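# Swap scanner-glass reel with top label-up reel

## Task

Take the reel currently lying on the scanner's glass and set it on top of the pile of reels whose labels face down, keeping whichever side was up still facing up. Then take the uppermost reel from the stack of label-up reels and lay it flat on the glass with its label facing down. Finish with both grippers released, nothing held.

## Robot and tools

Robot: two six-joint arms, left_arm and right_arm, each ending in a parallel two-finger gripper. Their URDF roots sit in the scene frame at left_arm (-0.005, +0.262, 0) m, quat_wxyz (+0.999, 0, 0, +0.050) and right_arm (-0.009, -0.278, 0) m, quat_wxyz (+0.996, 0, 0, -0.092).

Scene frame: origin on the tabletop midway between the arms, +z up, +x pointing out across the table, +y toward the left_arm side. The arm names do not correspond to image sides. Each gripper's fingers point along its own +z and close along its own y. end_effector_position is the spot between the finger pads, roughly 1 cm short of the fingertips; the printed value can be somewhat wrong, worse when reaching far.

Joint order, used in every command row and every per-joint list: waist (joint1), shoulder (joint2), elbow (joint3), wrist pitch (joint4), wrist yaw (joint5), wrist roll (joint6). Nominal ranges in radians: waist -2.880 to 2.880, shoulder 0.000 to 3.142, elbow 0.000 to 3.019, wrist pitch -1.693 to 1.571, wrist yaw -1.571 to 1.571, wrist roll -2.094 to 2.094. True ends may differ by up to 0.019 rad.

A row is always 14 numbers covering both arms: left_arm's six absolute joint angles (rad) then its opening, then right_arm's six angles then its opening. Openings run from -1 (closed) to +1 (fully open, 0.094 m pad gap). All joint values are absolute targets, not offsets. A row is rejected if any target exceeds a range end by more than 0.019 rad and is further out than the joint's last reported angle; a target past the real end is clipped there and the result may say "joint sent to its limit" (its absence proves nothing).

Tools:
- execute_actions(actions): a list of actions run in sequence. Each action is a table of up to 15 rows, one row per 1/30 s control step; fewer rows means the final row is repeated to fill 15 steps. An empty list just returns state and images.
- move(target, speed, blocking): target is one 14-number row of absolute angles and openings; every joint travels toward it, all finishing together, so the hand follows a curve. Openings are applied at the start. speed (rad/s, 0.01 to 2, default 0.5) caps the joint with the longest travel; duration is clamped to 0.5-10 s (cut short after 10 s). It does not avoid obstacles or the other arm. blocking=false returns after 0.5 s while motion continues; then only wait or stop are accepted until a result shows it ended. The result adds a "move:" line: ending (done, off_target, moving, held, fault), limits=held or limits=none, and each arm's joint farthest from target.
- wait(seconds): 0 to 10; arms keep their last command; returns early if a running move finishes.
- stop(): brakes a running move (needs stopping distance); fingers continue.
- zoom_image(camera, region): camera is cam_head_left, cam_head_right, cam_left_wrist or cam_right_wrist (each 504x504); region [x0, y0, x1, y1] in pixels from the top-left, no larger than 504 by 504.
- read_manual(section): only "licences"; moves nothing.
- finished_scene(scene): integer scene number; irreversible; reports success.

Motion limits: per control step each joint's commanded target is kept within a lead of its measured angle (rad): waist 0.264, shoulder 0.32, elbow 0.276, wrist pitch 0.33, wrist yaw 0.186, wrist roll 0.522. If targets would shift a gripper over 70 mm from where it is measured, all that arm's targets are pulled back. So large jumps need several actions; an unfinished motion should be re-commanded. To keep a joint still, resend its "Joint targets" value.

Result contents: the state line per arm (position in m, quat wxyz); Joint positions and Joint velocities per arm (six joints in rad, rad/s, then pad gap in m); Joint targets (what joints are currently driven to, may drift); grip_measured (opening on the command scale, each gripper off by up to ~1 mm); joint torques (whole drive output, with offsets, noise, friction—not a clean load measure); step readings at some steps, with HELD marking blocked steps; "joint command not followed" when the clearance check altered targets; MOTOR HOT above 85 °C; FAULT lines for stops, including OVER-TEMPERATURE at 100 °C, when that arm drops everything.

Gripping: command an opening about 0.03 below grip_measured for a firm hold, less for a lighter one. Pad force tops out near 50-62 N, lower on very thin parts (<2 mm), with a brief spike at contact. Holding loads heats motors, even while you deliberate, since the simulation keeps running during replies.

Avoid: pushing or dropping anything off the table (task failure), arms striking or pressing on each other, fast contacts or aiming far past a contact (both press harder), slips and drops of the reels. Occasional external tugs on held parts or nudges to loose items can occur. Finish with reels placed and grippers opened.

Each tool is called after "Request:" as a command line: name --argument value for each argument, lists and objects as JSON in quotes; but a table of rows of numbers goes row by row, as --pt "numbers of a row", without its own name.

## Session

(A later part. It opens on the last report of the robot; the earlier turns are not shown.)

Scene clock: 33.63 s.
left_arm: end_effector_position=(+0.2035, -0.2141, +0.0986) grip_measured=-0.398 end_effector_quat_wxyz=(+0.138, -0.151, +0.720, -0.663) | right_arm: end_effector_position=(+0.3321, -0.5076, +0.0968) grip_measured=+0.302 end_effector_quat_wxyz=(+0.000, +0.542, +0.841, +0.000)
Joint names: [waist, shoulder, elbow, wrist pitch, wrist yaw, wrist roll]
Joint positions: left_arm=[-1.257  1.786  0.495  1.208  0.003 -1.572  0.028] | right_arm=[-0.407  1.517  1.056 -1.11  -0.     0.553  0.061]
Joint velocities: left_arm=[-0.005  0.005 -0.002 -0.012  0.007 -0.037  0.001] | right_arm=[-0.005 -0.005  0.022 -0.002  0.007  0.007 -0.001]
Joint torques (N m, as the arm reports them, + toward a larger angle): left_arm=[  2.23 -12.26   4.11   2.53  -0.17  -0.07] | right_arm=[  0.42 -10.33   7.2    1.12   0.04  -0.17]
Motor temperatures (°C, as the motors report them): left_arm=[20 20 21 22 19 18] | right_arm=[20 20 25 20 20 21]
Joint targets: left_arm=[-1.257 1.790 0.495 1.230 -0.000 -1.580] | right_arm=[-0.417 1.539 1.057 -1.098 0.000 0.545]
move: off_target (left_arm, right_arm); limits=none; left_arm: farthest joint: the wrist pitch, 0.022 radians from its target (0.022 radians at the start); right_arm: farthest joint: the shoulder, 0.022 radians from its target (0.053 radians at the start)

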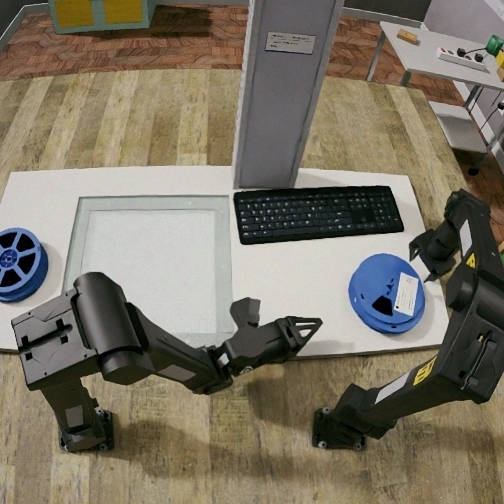

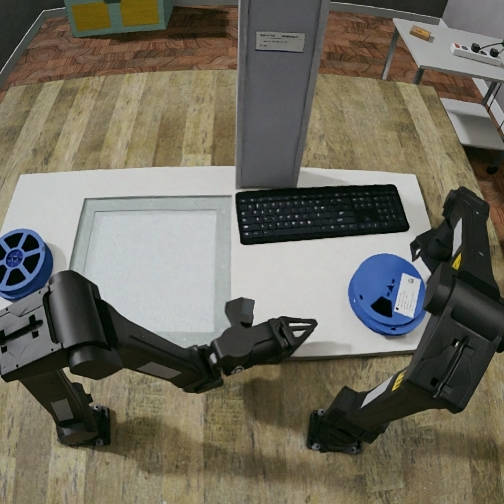

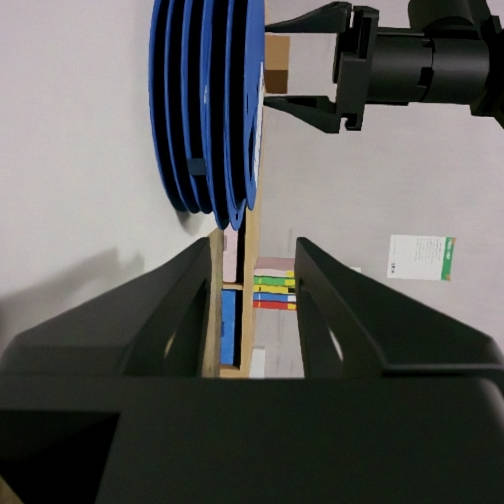

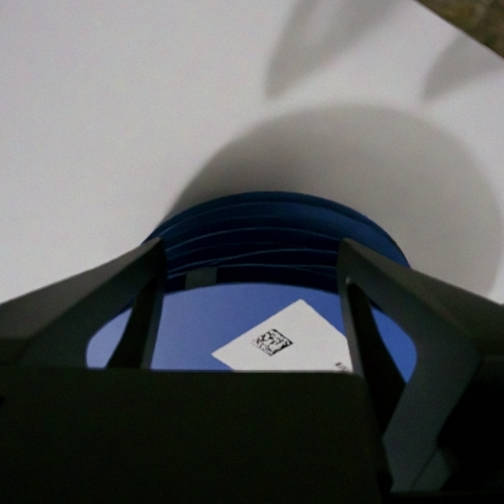

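Request:
move --target '[-1.257,1.79,0.495,1.23,0,-1.58,-0.4,-0.357,1.456,0.994,-1.098,0,0.6,0.3]' --speed 0.07

Scene clock: 35.20 s.
left_arm: end_effector_position=(+0.2035, -0.2141, +0.0986) grip_measured=-0.398 end_effector_quat_wxyz=(+0.138, -0.151, +0.720, -0.663) | right_arm: end_effector_position=(+0.3212, -0.4817, +0.0923) grip_measured=+0.302 end_effector_quat_wxyz=(-0.008, +0.541, +0.841, -0.000)
Joint names: [waist, shoulder, elbow, wrist pitch, wrist yaw, wrist roll]
Joint positions: left_arm=[-1.257  1.786  0.495  1.208  0.003 -1.572  0.028] | right_arm=[-0.368  1.475  0.996 -1.108 -0.     0.59   0.061]
Joint velocities: left_arm=[-0.005  0.005 -0.007 -0.012 -0.007  0.081 -0.001] | right_arm=[ 0.005 -0.015 -0.002 -0.017  0.051  0.051  0.   ]
Joint torques (N m, as the arm reports them, + toward a larger angle): left_arm=[  2.21 -12.22   4.09   2.54  -0.17  -0.07] | right_arm=[  1.82 -13.02   6.83   0.99   0.04   0.  ]
Motor temperatures (°C, as the motors report them): left_arm=[20 20 21 22 19 18] | right_arm=[20 20 25 20 20 21]
Joint targets: left_arm=[-1.257 1.790 0.495 1.230 0.000 -1.580] | right_arm=[-0.357 1.456 0.994 -1.098 -0.000 0.600]
move: off_target (left_arm); limits=none; left_arm: farthest joint: the wrist pitch, 0.022 radians from its target (0.022 radians at the start); right_arm: farthest joint: the shoulder, 0.019 radians from its target (0.061 radians at the start)

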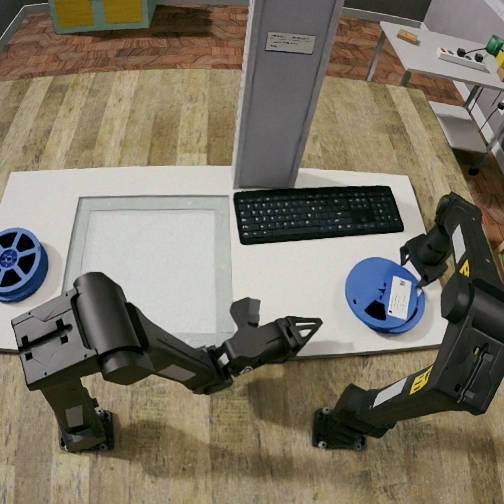

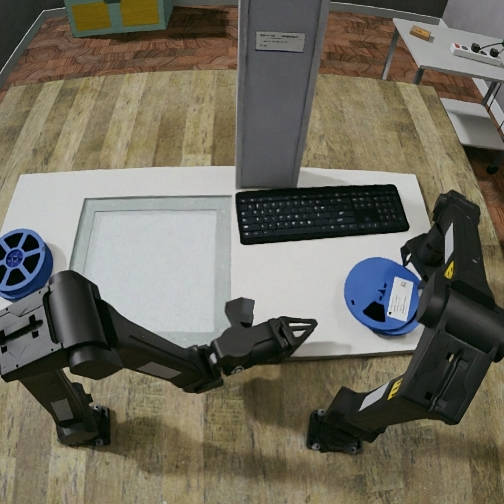

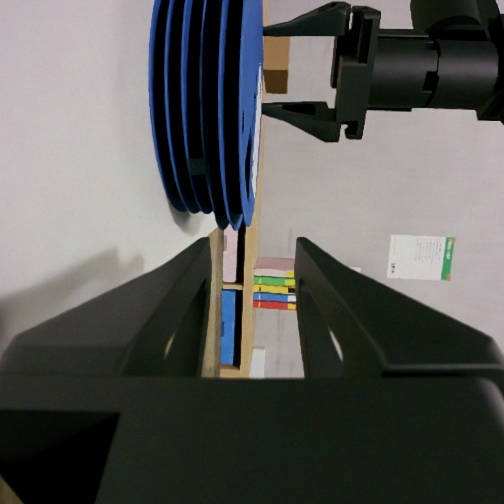

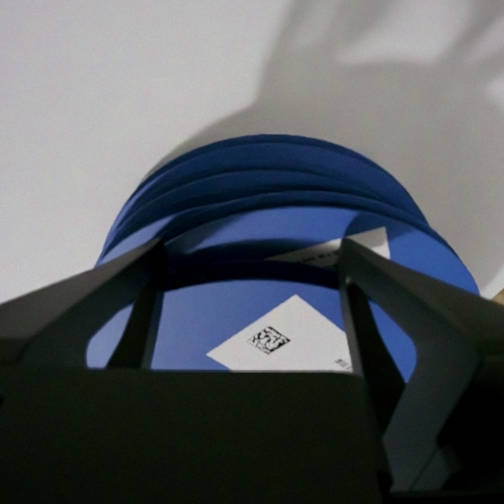

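Request:
execute_actions --actions '[[[-1.257,1.79,0.495,1.23,0,-1.58,-0.4,-0.357,1.448,0.994,-1.098,0,0.6,0.3],[-1.257,1.79,0.495,1.23,0,-1.58,-0.4,-0.357,1.448,0.994,-1.098,0,0.6,0.3],[-1.257,1.79,0.495,1.23,0,-1.58,-0.4,-0.357,1.448,0.994,-1.098,0,0.6,0.3],[-1.257,1.79,0.495,1.23,0,-1.58,-0.4,-0.35,1.438,0.984,-1.098,0,0.61,0.3],[-1.257,1.79,0.495,1.23,0,-1.58,-0.4,-0.35,1.438,0.984,-1.098,0,0.61,0.3],[-1.257,1.79,0.495,1.23,0,-1.58,-0.4,-0.35,1.438,0.984,-1.098,0,0.61,0.3],[-1.257,1.79,0.495,1.23,0,-1.58,-0.4,-0.35,1.438,0.984,-1.098,0,0.61,0.3],[-1.257,1.79,0.495,1.23,0,-1.58,-0.4,-0.343,1.428,0.973,-1.098,0,0.615,0.3],[-1.257,1.79,0.495,1.23,0,-1.58,-0.4,-0.343,1.428,0.973,-1.098,0,0.615,0.3],[-1.257,1.79,0.495,1.23,0,-1.58,-0.4,-0.343,1.428,0.973,-1.098,0,0.615,0.3],[-1.257,1.79,0.495,1.23,0,-1.58,-0.4,-0.343,1.428,0.973,-1.098,0,0.615,0.3],[-1.257,1.79,0.495,1.23,0,-1.58,-0.4,-0.336,1.418,0.962,-1.098,0,0.62,0.3]],[[-1.257,1.79,0.495,1.23,0,-1.58,-0.4,-0.329,1.408,0.951,-1.098,0,0.63,0.3],[-1.257,1.79,0.495,1.23,0,-1.58,-0.4,-0.329,1.408,0.951,-1.098,0,0.63,0.3],[-1.257,1.79,0.495,1.23,0,-1.58,-0.4,-0.329,1.408,0.951,-1.098,0,0.63,0.3],[-1.257,1.79,0.495,1.23,0,-1.58,-0.4,-0.329,1.408,0.951,-1.098,0,0.63,0.3],[-1.257,1.79,0.495,1.23,0,-1.58,-0.4,-0.322,1.398,0.94,-1.098,0,0.635,0.3],[-1.257,1.79,0.495,1.23,0,-1.58,-0.4,-0.322,1.398,0.94,-1.098,0,0.635,0.3],[-1.257,1.79,0.495,1.23,0,-1.58,-0.4,-0.322,1.398,0.94,-1.098,0,0.635,0.3],[-1.257,1.79,0.495,1.23,0,-1.58,-0.4,-0.322,1.398,0.94,-1.098,0,0.635,0.3],[-1.257,1.79,0.495,1.23,0,-1.58,-0.4,-0.315,1.388,0.93,-1.098,0,0.64,0.3]]]'

Scene clock: 37.10 s.
left_arm: end_effector_position=(+0.2035, -0.2141, +0.0986) grip_measured=-0.398 end_effector_quat_wxyz=(+0.138, -0.151, +0.720, -0.663) | right_arm: end_effector_position=(+0.3091, -0.4562, +0.0956) grip_measured=+0.302 end_effector_quat_wxyz=(-0.003, +0.539, +0.842, -0.000)
Joint names: [waist, shoulder, elbow, wrist pitch, wrist yaw, wrist roll]
Joint positions: left_arm=[-1.257  1.786  0.495  1.208  0.003 -1.572  0.028] | right_arm=[-0.325  1.404  0.932 -1.104  0.     0.63   0.061]
Joint velocities: left_arm=[-0.005  0.015 -0.012  0.002  0.007 -0.007  0.001] | right_arm=[-0.005  0.015 -0.012 -0.017 -0.051  0.022  0.   ]
Joint torques (N m, as the arm reports them, + toward a larger angle): left_arm=[  2.25 -12.28   4.11   2.54  -0.17  -0.08] | right_arm=[  1.65 -11.54   6.88   0.82   0.04   0.02]
Motor temperatures (°C, as the motors report them): left_arm=[20 20 21 22 19 18] | right_arm=[20 20 25 20 20 21]
Joint targets: left_arm=[-1.257 1.790 0.495 1.230 0.000 -1.580] | right_arm=[-0.315 1.388 0.930 -1.098 -0.000 0.640]
Step readings (joint positions; steps 1 to 15: 1st action; 16 to 30: 2nd action):
0: left_arm=[-1.257 1.786 0.495 1.208 0.003 -1.572] | right_arm=[-0.368 1.475 0.996 -1.108 -0.000 0.590]
1: left_arm=[-1.257 1.786 0.495 1.208 0.003 -1.572] | right_arm=[-0.368 1.474 0.996 -1.108 -0.000 0.590]
2: left_arm=[-1.257 1.786 0.495 1.208 0.003 -1.572] | right_arm=[-0.368 1.473 0.996 -1.108 -0.000 0.591]
4: left_arm=[-1.257 1.786 0.495 1.208 0.003 -1.572] | right_arm=[-0.367 1.470 0.995 -1.107 -0.000 0.593]
8: left_arm=[-1.257 1.786 0.495 1.208 0.003 -1.572] | right_arm=[-0.362 1.457 0.985 -1.106 0.000 0.598]
15: left_arm=[-1.257 1.786 0.495 1.208 0.003 -1.572] | right_arm=[-0.348 1.436 0.967 -1.105 0.000 0.608]
16: left_arm=[-1.257 1.786 0.495 1.208 0.003 -1.572] | right_arm=[-0.346 1.435 0.964 -1.105 0.000 0.610]
17: left_arm=[-1.257 1.786 0.495 1.208 0.003 -1.572] | right_arm=[-0.344 1.432 0.961 -1.105 0.000 0.612]
19: left_arm=[-1.257 1.786 0.495 1.208 0.003 -1.572] | right_arm=[-0.341 1.427 0.956 -1.105 0.000 0.616]
23: left_arm=[-1.257 1.786 0.495 1.208 0.003 -1.572] | right_arm=[-0.334 1.417 0.945 -1.104 0.000 0.622]
30: Joint positions above

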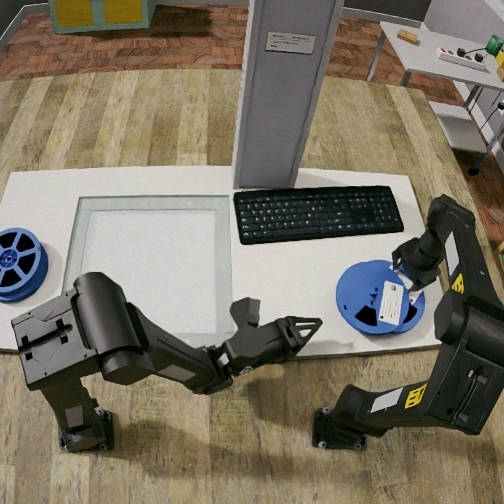

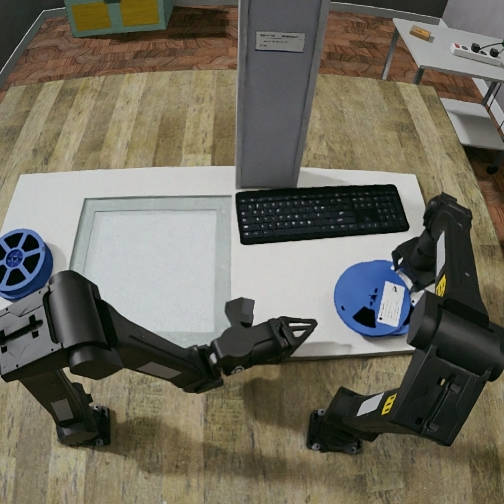

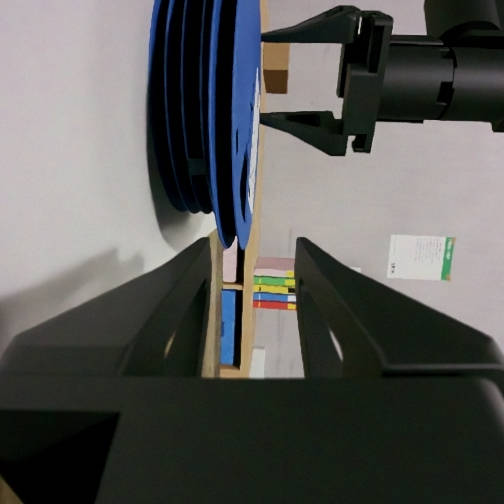

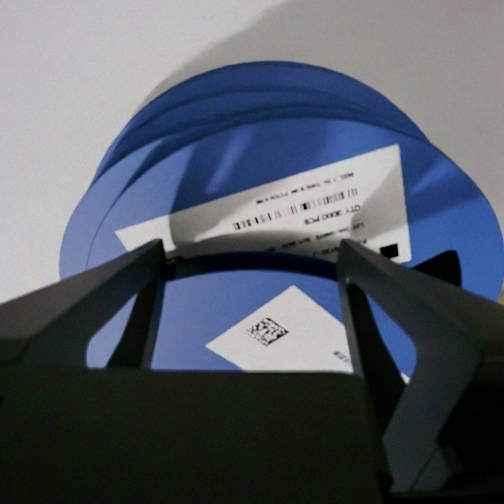

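Request:
move --target '[-1.257,1.956,0.70,1.268,0,-1.58,-0.4,-0.42,1.40,1.12,-1.16,0,0.64,0.3]' --speed 0.25

Scene clock: 38.73 s.
left_arm: end_effector_position=(+0.2278, -0.2694, +0.0843) grip_measured=-0.398 end_effector_quat_wxyz=(+0.142, -0.147, +0.703, -0.681) | right_arm: end_effector_position=(+0.3328, -0.5107, +0.1508) grip_measured=+0.302 end_effector_quat_wxyz=(+0.051, +0.576, +0.816, +0.001)
Joint names: [waist, shoulder, elbow, wrist pitch, wrist yaw, wrist roll]
Joint positions: left_arm=[-1.257  1.946  0.669  1.246  0.003 -1.572  0.028] | right_arm=[-0.413  1.404  1.085 -1.149  0.     0.632  0.061]
Joint velocities: left_arm=[ 0.005  0.015 -0.012  0.012 -0.051 -0.022  0.001] | right_arm=[-0.015 -0.005 -0.012 -0.002  0.037  0.022  0.001]
Joint torques (N m, as the arm reports them, + toward a larger angle): left_arm=[  2.15 -14.18   6.38   2.47  -0.16  -0.07] | right_arm=[  0.51 -11.32  10.49   0.22   0.04   0.  ]
Motor temperatures (°C, as the motors report them): left_arm=[20 20 21 22 19 18] | right_arm=[20 20 25 20 20 21]
Joint targets: left_arm=[-1.257 1.956 0.700 1.268 0.000 -1.580] | right_arm=[-0.420 1.400 1.120 -1.160 0.000 0.640]
move: off_target (left_arm, right_arm); limits=none; left_arm: farthest joint: the elbow, 0.031 radians from its target (0.205 radians at the start); right_arm: farthest joint: the elbow, 0.035 radians from its target (0.188 radians at the start)

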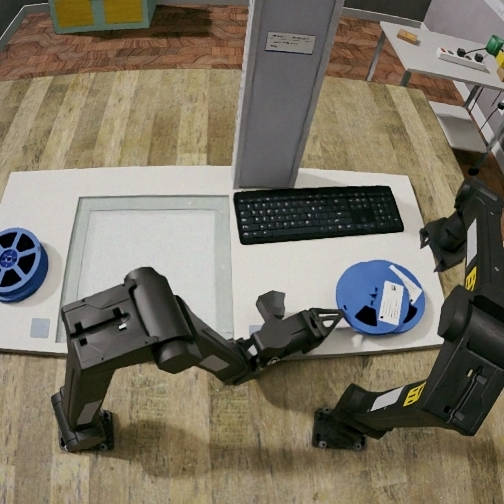

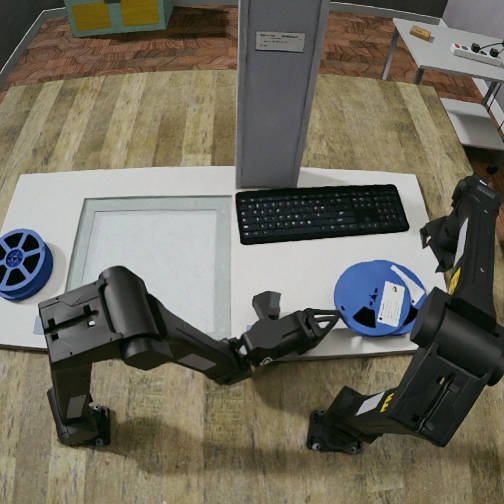

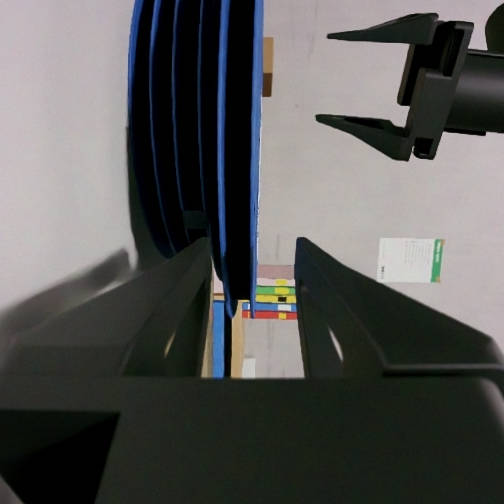

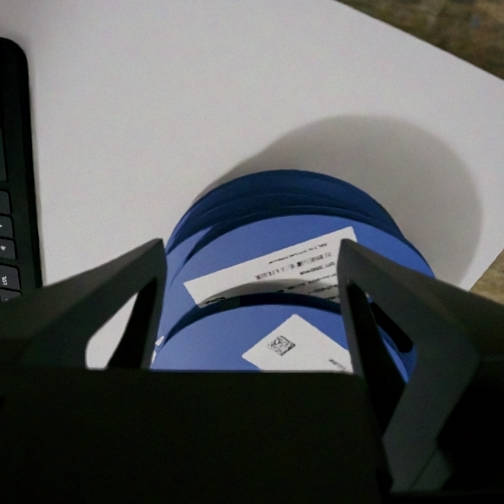

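Request:
execute_actions --actions '[[[-1.257,1.967,0.70,1.246,0,-1.58,-0.4,-0.42,1.40,1.12,-1.16,0,0.64,0.3]],[[-1.257,1.974,0.717,1.236,0,-1.58,-0.4,-0.42,1.40,1.12,-1.16,0,0.64,0.3],[-1.257,1.974,0.717,1.236,0,-1.58,-0.4,-0.42,1.40,1.12,-1.16,0,0.64,0.3],[-1.257,1.974,0.717,1.236,0,-1.58,-0.4,-0.42,1.40,1.12,-1.16,0,0.64,0.3],[-1.257,1.974,0.717,1.236,0,-1.58,-0.4,-0.42,1.40,1.12,-1.16,0,0.64,0.3],[-1.257,1.981,0.734,1.227,0,-1.58,-0.4,-0.42,1.40,1.12,-1.16,0,0.64,0.3],[-1.257,1.981,0.734,1.227,0,-1.58,-0.4,-0.42,1.40,1.12,-1.16,0,0.64,0.3],[-1.257,1.981,0.734,1.227,0,-1.58,-0.4,-0.42,1.40,1.12,-1.16,0,0.64,0.3],[-1.257,1.981,0.734,1.227,0,-1.58,-0.4,-0.42,1.40,1.12,-1.16,0,0.64,0.3],[-1.257,1.988,0.752,1.217,0,-1.58,-0.4,-0.42,1.40,1.12,-1.16,0,0.64,0.3]]]'

Scene clock: 40.23 s.
left_arm: end_effector_position=(+0.2347, -0.2850, +0.0808) grip_measured=-0.398 end_effector_quat_wxyz=(+0.142, -0.147, +0.703, -0.681) | right_arm: end_effector_position=(+0.3328, -0.5107, +0.1508) grip_measured=+0.302 end_effector_quat_wxyz=(+0.051, +0.576, +0.816, +0.001)
Joint names: [waist, shoulder, elbow, wrist pitch, wrist yaw, wrist roll]
Joint positions: left_arm=[-1.257  1.975  0.719  1.224  0.003 -1.572  0.028] | right_arm=[-0.413  1.404  1.085 -1.149  0.     0.632  0.061]
Joint velocities: left_arm=[-0.024  0.005  0.007  0.007 -0.037  0.037 -0.   ] | right_arm=[-0.015 -0.005 -0.012 -0.007 -0.007  0.081 -0.001]
Joint torques (N m, as the arm reports them, + toward a larger angle): left_arm=[  2.23 -14.69   6.65   1.44  -0.16  -0.07] | right_arm=[  0.6  -11.39  10.45   0.23   0.03   0.  ]
Motor temperatures (°C, as the motors report them): left_arm=[20 20 21 22 19 18] | right_arm=[20 20 25 20 20 21]
Joint targets: left_arm=[-1.257 1.988 0.752 1.217 0.000 -1.580] | right_arm=[-0.420 1.400 1.120 -1.160 0.000 0.640]
Step readings (joint positions; steps 1 to 15: 1st action; 16 to 30: 2nd action):
0: left_arm=[-1.257 1.946 0.669 1.246 0.003 -1.572] | right_arm=[-0.413 1.404 1.085 -1.149 0.000 0.632]
1: left_arm=[-1.257 1.947 0.669 1.246 0.003 -1.572] | right_arm=[-0.413 1.404 1.085 -1.149 0.000 0.632]
2: left_arm=[-1.257 1.948 0.669 1.246 0.003 -1.572] | right_arm=[-0.413 1.404 1.085 -1.149 0.000 0.632]
4: left_arm=[-1.257 1.951 0.669 1.246 0.003 -1.572] | right_arm=[-0.413 1.404 1.085 -1.149 0.000 0.632]
8: left_arm=[-1.257 1.955 0.669 1.246 0.003 -1.572] | right_arm=[-0.413 1.404 1.085 -1.149 0.000 0.632]
15: left_arm=[-1.257 1.955 0.669 1.246 0.003 -1.572] | right_arm=[-0.413 1.404 1.085 -1.149 0.000 0.632]
16: left_arm=[-1.257 1.955 0.670 1.245 0.003 -1.572] | right_arm=[-0.413 1.404 1.085 -1.149 0.000 0.632]
17: left_arm=[-1.257 1.957 0.672 1.245 0.003 -1.572] | right_arm=[-0.413 1.404 1.085 -1.149 0.000 0.632]
19: left_arm=[-1.257 1.960 0.678 1.244 0.003 -1.572] | right_arm=[-0.413 1.404 1.085 -1.149 0.000 0.632]
23: left_arm=[-1.257 1.967 0.697 1.236 0.003 -1.572] | right_arm=[-0.413 1.404 1.085 -1.149 0.000 0.632]
30: Joint positions above

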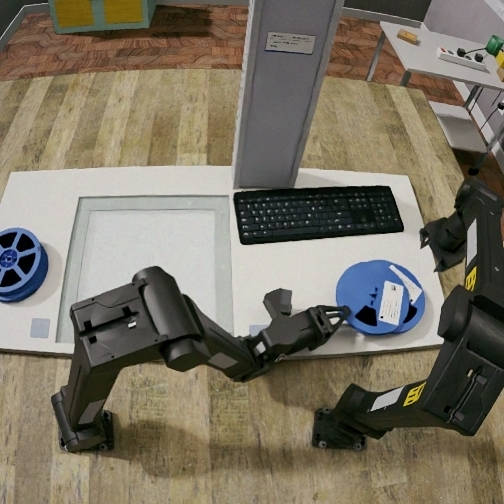

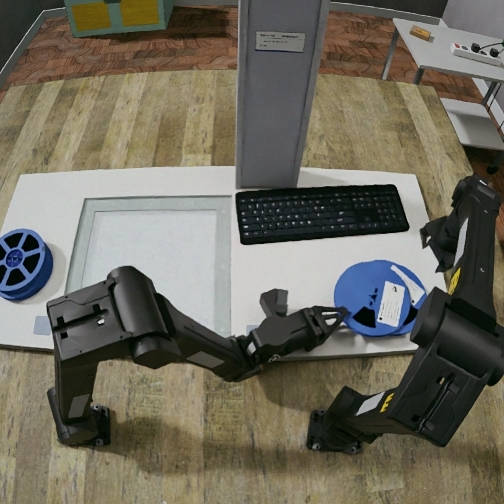

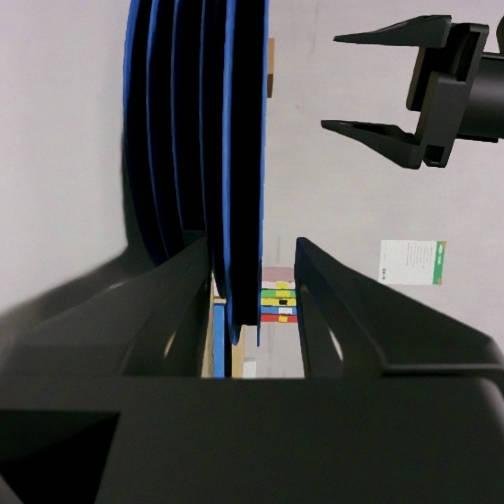

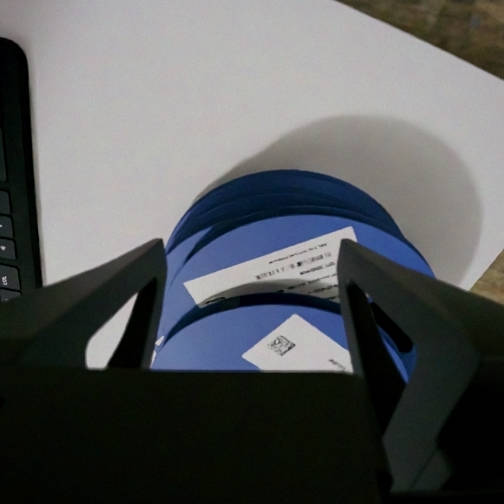

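Request:
execute_actions --actions '[[[-1.257,1.997,0.772,1.205,0,-1.58,-0.4,-0.42,1.40,1.12,-1.16,0,0.64,0.3],[-1.257,1.997,0.772,1.205,0,-1.58,-0.4,-0.42,1.40,1.12,-1.16,0,0.64,0.3],[-1.257,1.997,0.772,1.205,0,-1.58,-0.4,-0.42,1.40,1.12,-1.16,0,0.64,0.3],[-1.257,1.997,0.772,1.205,0,-1.58,-0.4,-0.42,1.40,1.12,-1.16,0,0.64,0.3],[-1.257,2.006,0.792,1.192,0,-1.58,-0.4,-0.42,1.40,1.12,-1.16,0,0.64,0.3],[-1.257,2.006,0.792,1.192,0,-1.58,-0.4,-0.42,1.40,1.12,-1.16,0,0.64,0.3],[-1.257,2.006,0.792,1.192,0,-1.58,-0.4,-0.42,1.40,1.12,-1.16,0,0.64,0.3],[-1.257,2.006,0.792,1.192,0,-1.58,-0.4,-0.42,1.40,1.12,-1.16,0,0.64,0.3],[-1.257,2.015,0.812,1.18,0,-1.58,-0.4,-0.42,1.40,1.12,-1.16,0,0.64,0.3]]]'

Request:
zoom_image --camera "cam_head_left" --region '[290, 250, 430, 360]'

Scene clock: 41.10 s.
left_arm: end_effector_position=(+0.2427, -0.3034, +0.0776) grip_measured=-0.398 end_effector_quat_wxyz=(+0.142, -0.148, +0.705, -0.679) | right_arm: end_effector_position=(+0.3328, -0.5107, +0.1508) grip_measured=+0.302 end_effector_quat_wxyz=(+0.051, +0.576, +0.816, +0.001)
Joint names: [waist, shoulder, elbow, wrist pitch, wrist yaw, wrist roll]
Joint positions: left_arm=[-1.257  2.002  0.778  1.187  0.003 -1.572  0.028] | right_arm=[-0.413  1.404  1.085 -1.149  0.     0.632  0.061]
Joint velocities: left_arm=[-0.005  0.005 -0.002 -0.007  0.022  0.007 -0.001] | right_arm=[-0.015 -0.015 -0.007 -0.002 -0.007  0.037 -0.   ]
Joint torques (N m, as the arm reports them, + toward a larger angle): left_arm=[  2.2  -15.21   6.98   1.49  -0.17  -0.07] | right_arm=[  0.61 -11.39  10.44   0.23   0.03  -0.01]
Motor temperatures (°C, as the motors report them): left_arm=[20 20 21 22 19 18] | right_arm=[20 20 26 20 20 21]
Joint targets: left_arm=[-1.257 2.015 0.812 1.180 -0.000 -1.580] | right_arm=[-0.420 1.400 1.120 -1.160 0.000 0.640]
Step readings (joint positions):
0: left_arm=[-1.257 1.975 0.719 1.224 0.003 -1.572] | right_arm=[-0.413 1.404 1.085 -1.149 0.000 0.632]
1: left_arm=[-1.257 1.975 0.720 1.223 0.003 -1.572] | right_arm=[-0.413 1.404 1.085 -1.149 0.000 0.632]
2: left_arm=[-1.257 1.977 0.724 1.219 0.003 -1.572] | right_arm=[-0.413 1.404 1.085 -1.149 0.000 0.632]
4: left_arm=[-1.257 1.981 0.732 1.214 0.003 -1.572] | right_arm=[-0.413 1.404 1.085 -1.149 0.000 0.632]
8: left_arm=[-1.257 1.992 0.754 1.201 0.003 -1.572] | right_arm=[-0.413 1.404 1.085 -1.149 0.000 0.632]
15: Joint positions above

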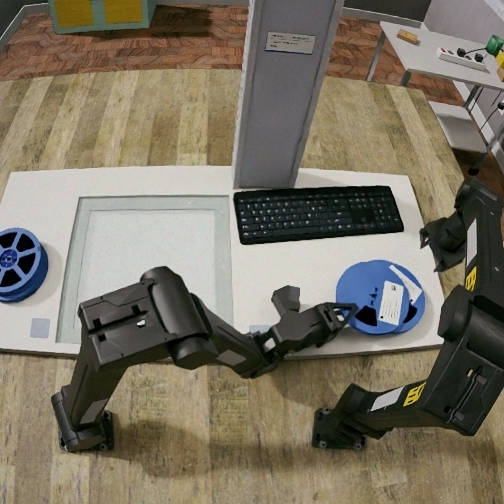

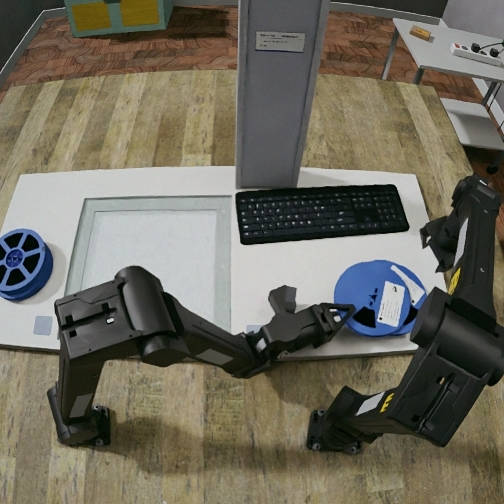

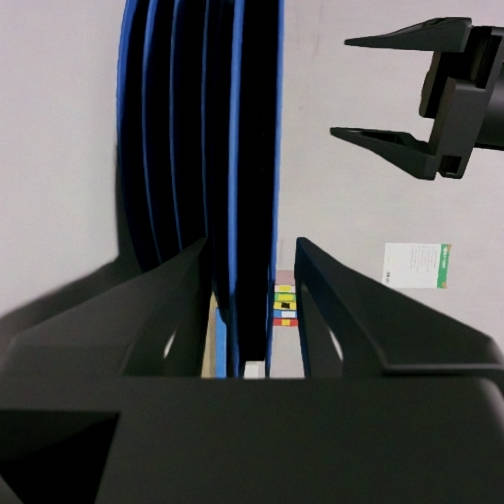

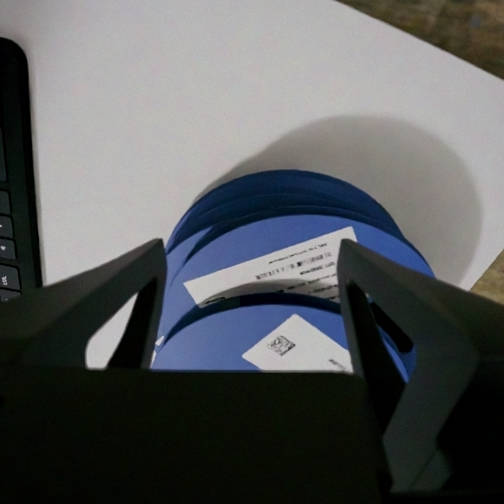

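Region (290, 250, 430, 360) of cam_head_left's 504x504 image, scaled by 3.600, with more detail than that image has; it fills the top 396 rows of this view, and the rest is white.

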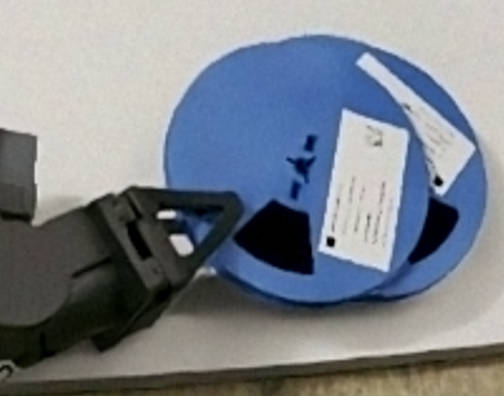

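Request:
execute_actions --actions '[[[-1.257,2.015,0.812,1.18,0,-1.58,-0.7,-0.5,1.40,1.12,-1.16,0,0.64,0.3],[-1.257,2.015,0.812,1.18,0,-1.58,-0.7,-0.5,1.40,1.12,-1.16,0,0.64,0.3],[-1.257,2.015,0.812,1.18,0,-1.58,-0.7,-0.55,1.40,1.12,-1.16,0,0.64,0.3],[-1.257,2.015,0.812,1.18,0,-1.58,-0.7,-0.55,1.40,1.12,-1.16,0,0.64,0.3],[-1.257,2.015,0.812,1.18,0,-1.58,-0.7,-0.6,1.40,1.12,-1.16,0,0.64,0.3],[-1.257,2.015,0.812,1.18,0,-1.58,-0.79,-0.6,1.40,1.12,-1.16,0,0.64,0.3]]]'

Scene clock: 41.87 s.
left_arm: end_effector_position=(+0.2440, -0.3062, +0.0814) grip_measured=-0.770 end_effector_quat_wxyz=(+0.142, -0.147, +0.701, -0.683) | right_arm: end_effector_position=(+0.2790, -0.5747, +0.1508) grip_measured=+0.302 end_effector_quat_wxyz=(+0.051, +0.656, +0.753, -0.005)
Joint names: [waist, shoulder, elbow, wrist pitch, wrist yaw, wrist roll]
Joint positions: left_arm=[-1.257  2.002  0.786  1.191  0.002 -1.572  0.011] | right_arm=[-0.614  1.404  1.085 -1.149  0.002  0.634  0.061]
Joint velocities: left_arm=[-0.005 -0.005  0.002 -0.012 -0.022  0.051 -0.   ] | right_arm=[ 0.103 -0.005  0.002 -0.002 -0.095  0.007  0.   ]
Joint torques (N m, as the arm reports them, + toward a larger angle): left_arm=[  2.03 -15.59   6.46   1.4   -0.14  -0.08] | right_arm=[  1.67 -11.4   10.45   0.23  -0.03  -0.02]
Motor temperatures (°C, as the motors report them): left_arm=[20 20 21 22 19 18] | right_arm=[20 20 26 20 20 21]
Joint targets: left_arm=[-1.257 2.015 0.812 1.180 -0.000 -1.580] | right_arm=[-0.600 1.400 1.120 -1.160 0.000 0.640]
Step readings (joint positions):
0: left_arm=[-1.257 2.002 0.778 1.187 0.003 -1.572] | right_arm=[-0.413 1.404 1.085 -1.149 0.000 0.632]
1: left_arm=[-1.257 2.002 0.778 1.187 0.003 -1.572] | right_arm=[-0.418 1.404 1.085 -1.149 -0.002 0.632]
2: left_arm=[-1.257 2.002 0.778 1.187 0.003 -1.572] | right_arm=[-0.428 1.404 1.085 -1.149 -0.003 0.632]
4: left_arm=[-1.257 2.002 0.778 1.187 0.003 -1.572] | right_arm=[-0.473 1.404 1.085 -1.149 -0.003 0.632]
8: left_arm=[-1.257 2.002 0.784 1.191 0.002 -1.572] | right_arm=[-0.595 1.404 1.085 -1.149 0.001 0.633]
15: Joint positions above

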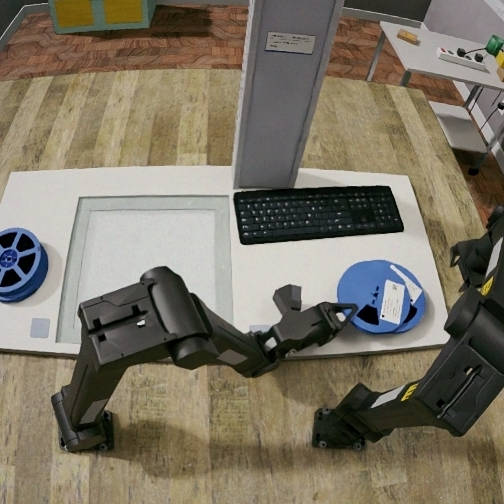

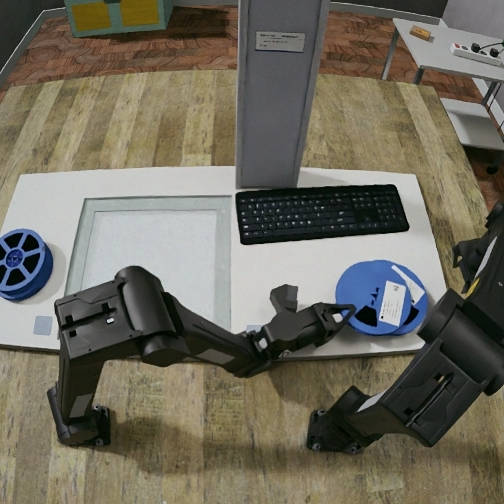

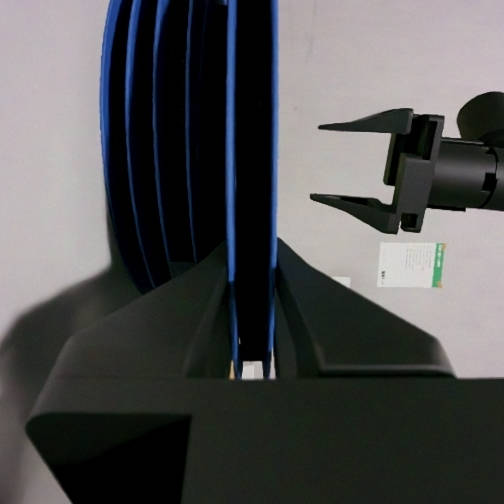

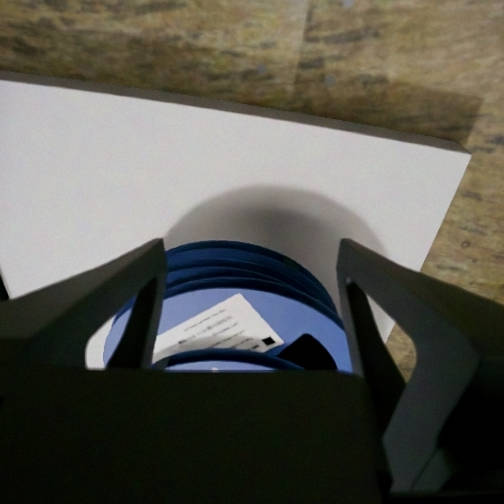

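Request:
execute_actions --actions '[[[-1.257,1.98,0.812,1.19,0,-1.58,-0.805,-0.6,1.40,1.12,-1.16,0,0.64,0.3],[-1.257,1.97,0.812,1.19,0,-1.58,-0.805,-0.6,1.40,1.12,-1.16,0,0.64,0.3],[-1.257,1.96,0.812,1.19,0,-1.58,-0.805,-0.6,1.40,1.12,-1.16,0,0.64,0.3],[-1.257,1.95,0.812,1.19,0,-1.58,-0.805,-0.6,1.40,1.12,-1.16,0,0.64,0.3],[-1.257,1.94,0.812,1.19,0,-1.58,-0.805,-0.6,1.40,1.12,-1.16,0,0.64,0.3]]]'

Request:
move --target '[-1.2,1.58,0.6,0.95,0,-1.58,-0.805,-0.6,1.40,1.12,-1.16,0,0.64,0.3]' --speed 0.4

Request:
move --target '[-0.494,0.985,0.377,0.325,0,1.58,-0.805,-0.6,1.40,1.12,-1.16,0,0.64,0.3]' --speed 1.2

Scene clock: 43.37 s.
left_arm: end_effector_position=(+0.2445, -0.3072, +0.0972) grip_measured=-0.773 end_effector_quat_wxyz=(+0.144, -0.145, +0.693, -0.692) | right_arm: end_effector_position=(+0.2812, -0.5726, +0.1508) grip_measured=+0.302 end_effector_quat_wxyz=(+0.051, +0.653, +0.756, -0.005)
Joint names: [waist, shoulder, elbow, wrist pitch, wrist yaw, wrist roll]
Joint positions: left_arm=[-1.257  1.974  0.786  1.186  0.002 -1.572  0.011] | right_arm=[-0.607  1.404  1.085 -1.149  0.002  0.634  0.061]
Joint velocities: left_arm=[-0.005  0.015 -0.007 -0.022 -0.051  0.007 -0.   ] | right_arm=[-0.005 -0.005  0.002 -0.007  0.022  0.007 -0.002]
Joint torques (N m, as the arm reports them, + toward a larger angle): left_arm=[  2.25 -19.33   6.65   1.81  -0.13  -0.07] | right_arm=[  1.51 -11.38  10.44   0.23  -0.03  -0.02]
Motor temperatures (°C, as the motors report them): left_arm=[20 20 21 22 19 18] | right_arm=[20 20 26 20 20 21]
Joint targets: left_arm=[-1.257 1.940 0.812 1.190 0.000 -1.580] | right_arm=[-0.600 1.400 1.120 -1.160 0.000 0.640]
Step readings (joint positions):
0: left_arm=[-1.257 2.002 0.786 1.191 0.002 -1.572] | right_arm=[-0.607 1.404 1.085 -1.149 0.002 0.634]
1: left_arm=[-1.257 2.002 0.786 1.191 0.002 -1.572] | right_arm=[-0.607 1.404 1.085 -1.149 0.002 0.634]
2: left_arm=[-1.257 2.001 0.786 1.191 0.002 -1.572] | right_arm=[-0.607 1.404 1.085 -1.149 0.002 0.634]
4: left_arm=[-1.257 1.997 0.786 1.191 0.002 -1.572] | right_arm=[-0.607 1.404 1.085 -1.149 0.002 0.634]
8: left_arm=[-1.257 1.982 0.786 1.186 0.002 -1.572] | right_arm=[-0.607 1.404 1.085 -1.149 0.002 0.634]
15: Joint positions above

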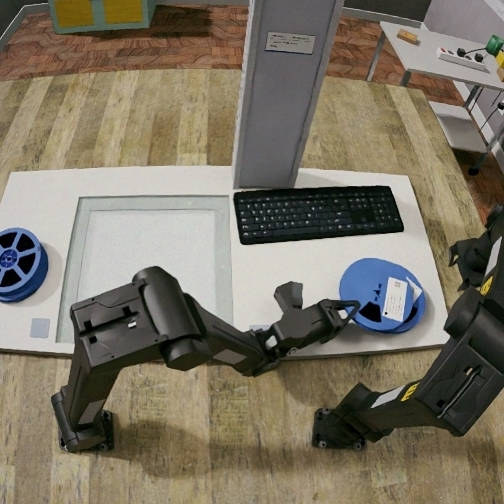

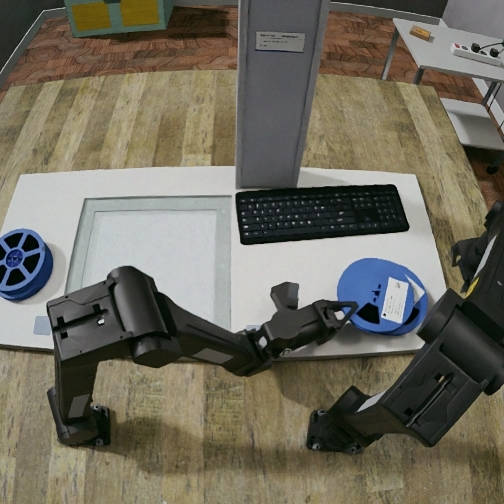

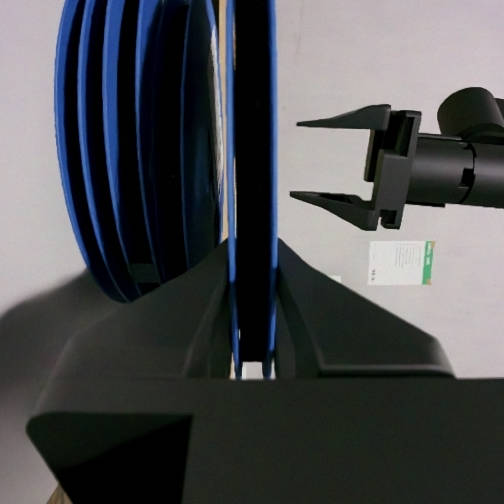

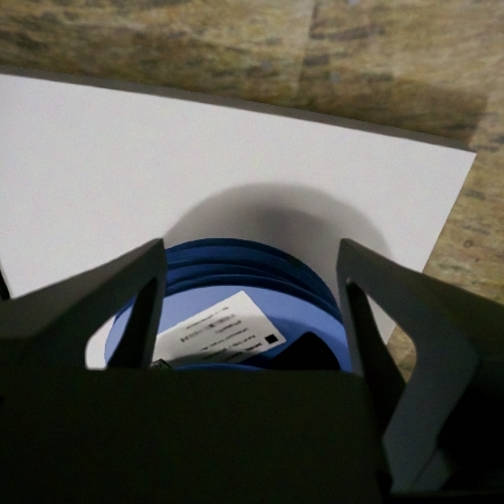

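Scene clock: 44.87 s.
left_arm: end_effector_position=(+0.2413, -0.2311, +0.1691) grip_measured=-0.773 end_effector_quat_wxyz=(+0.157, -0.167, +0.709, -0.667) | right_arm: end_effector_position=(+0.2812, -0.5726, +0.1508) grip_measured=+0.302 end_effector_quat_wxyz=(+0.051, +0.653, +0.756, -0.005)
Joint names: [waist, shoulder, elbow, wrist pitch, wrist yaw, wrist roll]
Joint positions: left_arm=[-1.206  1.602  0.595  0.947  0.002 -1.572  0.011] | right_arm=[-0.607  1.404  1.085 -1.149  0.002  0.634  0.061]
Joint velocities: left_arm=[-0.005 -0.024  0.012  0.002  0.037  0.022  0.001] | right_arm=[-0.005  0.015 -0.002 -0.002 -0.037 -0.022  0.   ]
Joint torques (N m, as the arm reports them, + toward a larger angle): left_arm=[  2.71 -14.35   6.44   1.9   -0.15  -0.07] | right_arm=[  1.52 -11.42  10.44   0.22  -0.03  -0.02]
Motor temperatures (°C, as the motors report them): left_arm=[20 20 21 22 19 18] | right_arm=[20 20 26 20 20 21]
Joint targets: left_arm=[-1.200 1.580 0.600 0.950 -0.000 -1.580] | right_arm=[-0.600 1.400 1.120 -1.160 -0.000 0.640]
move: off_target (left_arm, right_arm); limits=none; left_arm: farthest joint: the shoulder, 0.022 radians from its target (0.394 radians at the start); right_arm: farthest joint: the elbow, 0.035 radians from its target (0.035 radians at the start)

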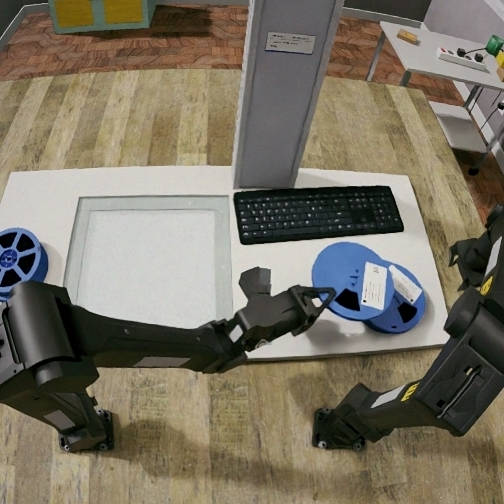

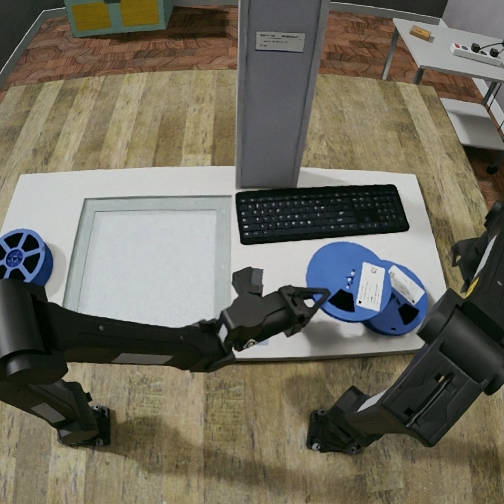

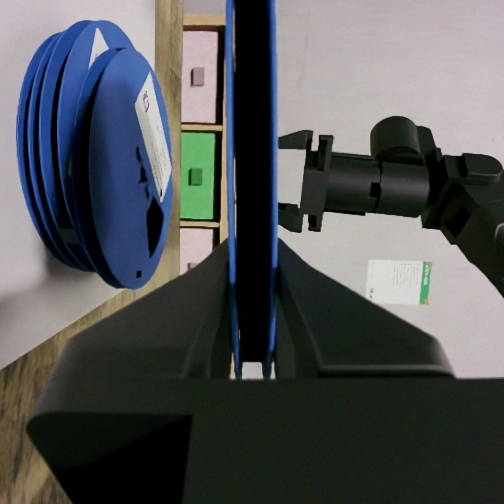

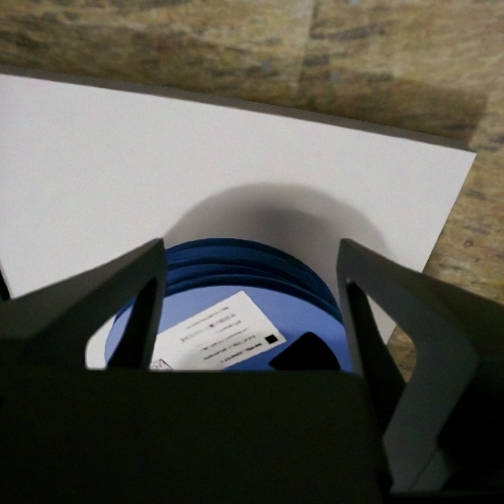

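Scene clock: 48.47 s.
left_arm: end_effector_position=(+0.3798, +0.0993, +0.1844) grip_measured=-0.773 end_effector_quat_wxyz=(+0.490, +0.674, +0.447, +0.325) | right_arm: end_effector_position=(+0.2812, -0.5726, +0.1508) grip_measured=+0.302 end_effector_quat_wxyz=(+0.051, +0.653, +0.756, -0.005)
Joint names: [waist, shoulder, elbow, wrist pitch, wrist yaw, wrist roll]
Joint positions: left_arm=[-0.499  1.006  0.371  0.322  0.002  1.571  0.011] | right_arm=[-0.607  1.404  1.085 -1.149  0.002  0.634  0.061]
Joint velocities: left_arm=[-0.005 -0.005 -0.002 -0.037  0.007 -0.022  0.   ] | right_arm=[-0.005 -0.005  0.007  0.002 -0.022  0.007  0.   ]
Joint torques (N m, as the arm reports them, + toward a larger angle): left_arm=[ 2.63 -7.36  8.57  1.84 -0.1  -0.06] | right_arm=[  1.52 -11.48  10.45   0.23  -0.03  -0.02]
Motor temperatures (°C, as the motors report them): left_arm=[20 20 21 22 19 18] | right_arm=[20 20 26 20 20 21]
Joint targets: left_arm=[-0.494 0.985 0.377 0.325 -0.000 1.580] | right_arm=[-0.600 1.400 1.120 -1.160 0.000 0.640]
move: off_target (left_arm, right_arm); limits=none; left_arm: farthest joint: the shoulder, 0.021 radians from its target (0.617 radians at the start); right_arm: farthest joint: the elbow, 0.035 radians from its target (0.035 radians at the start)

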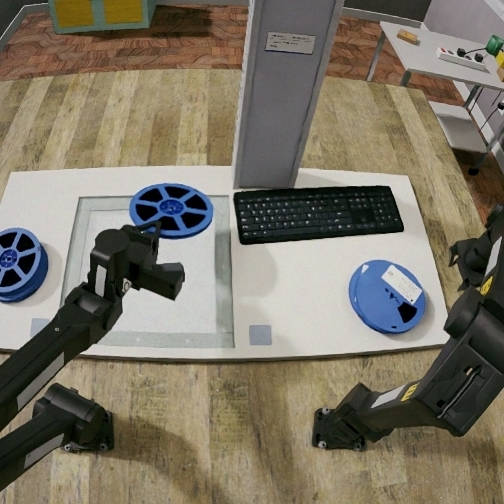

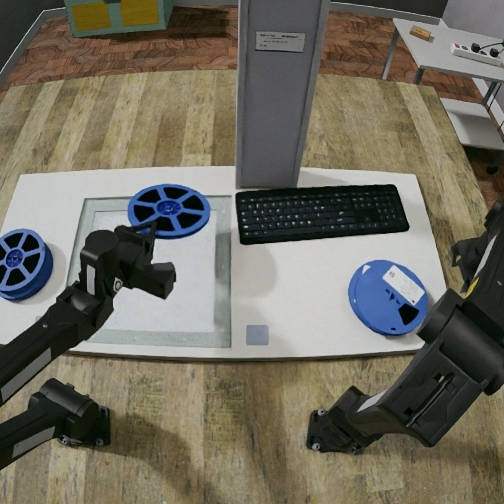

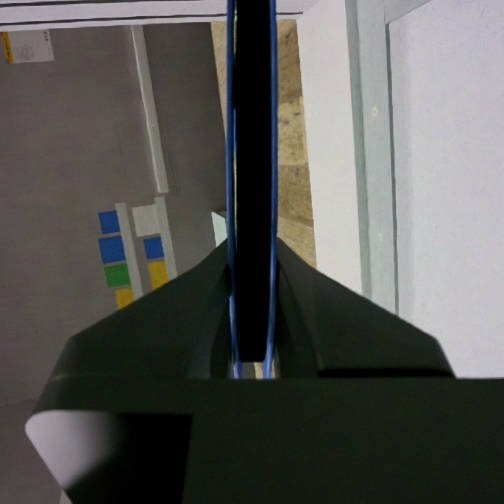

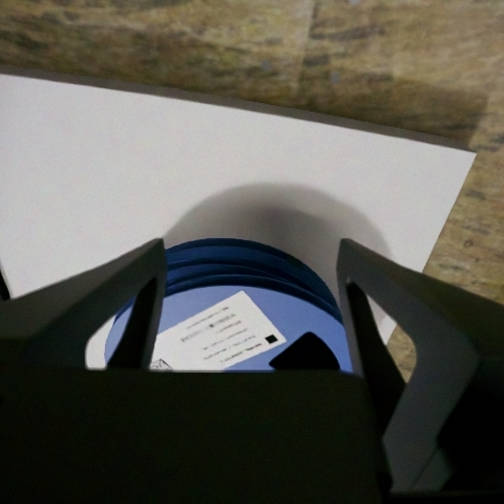

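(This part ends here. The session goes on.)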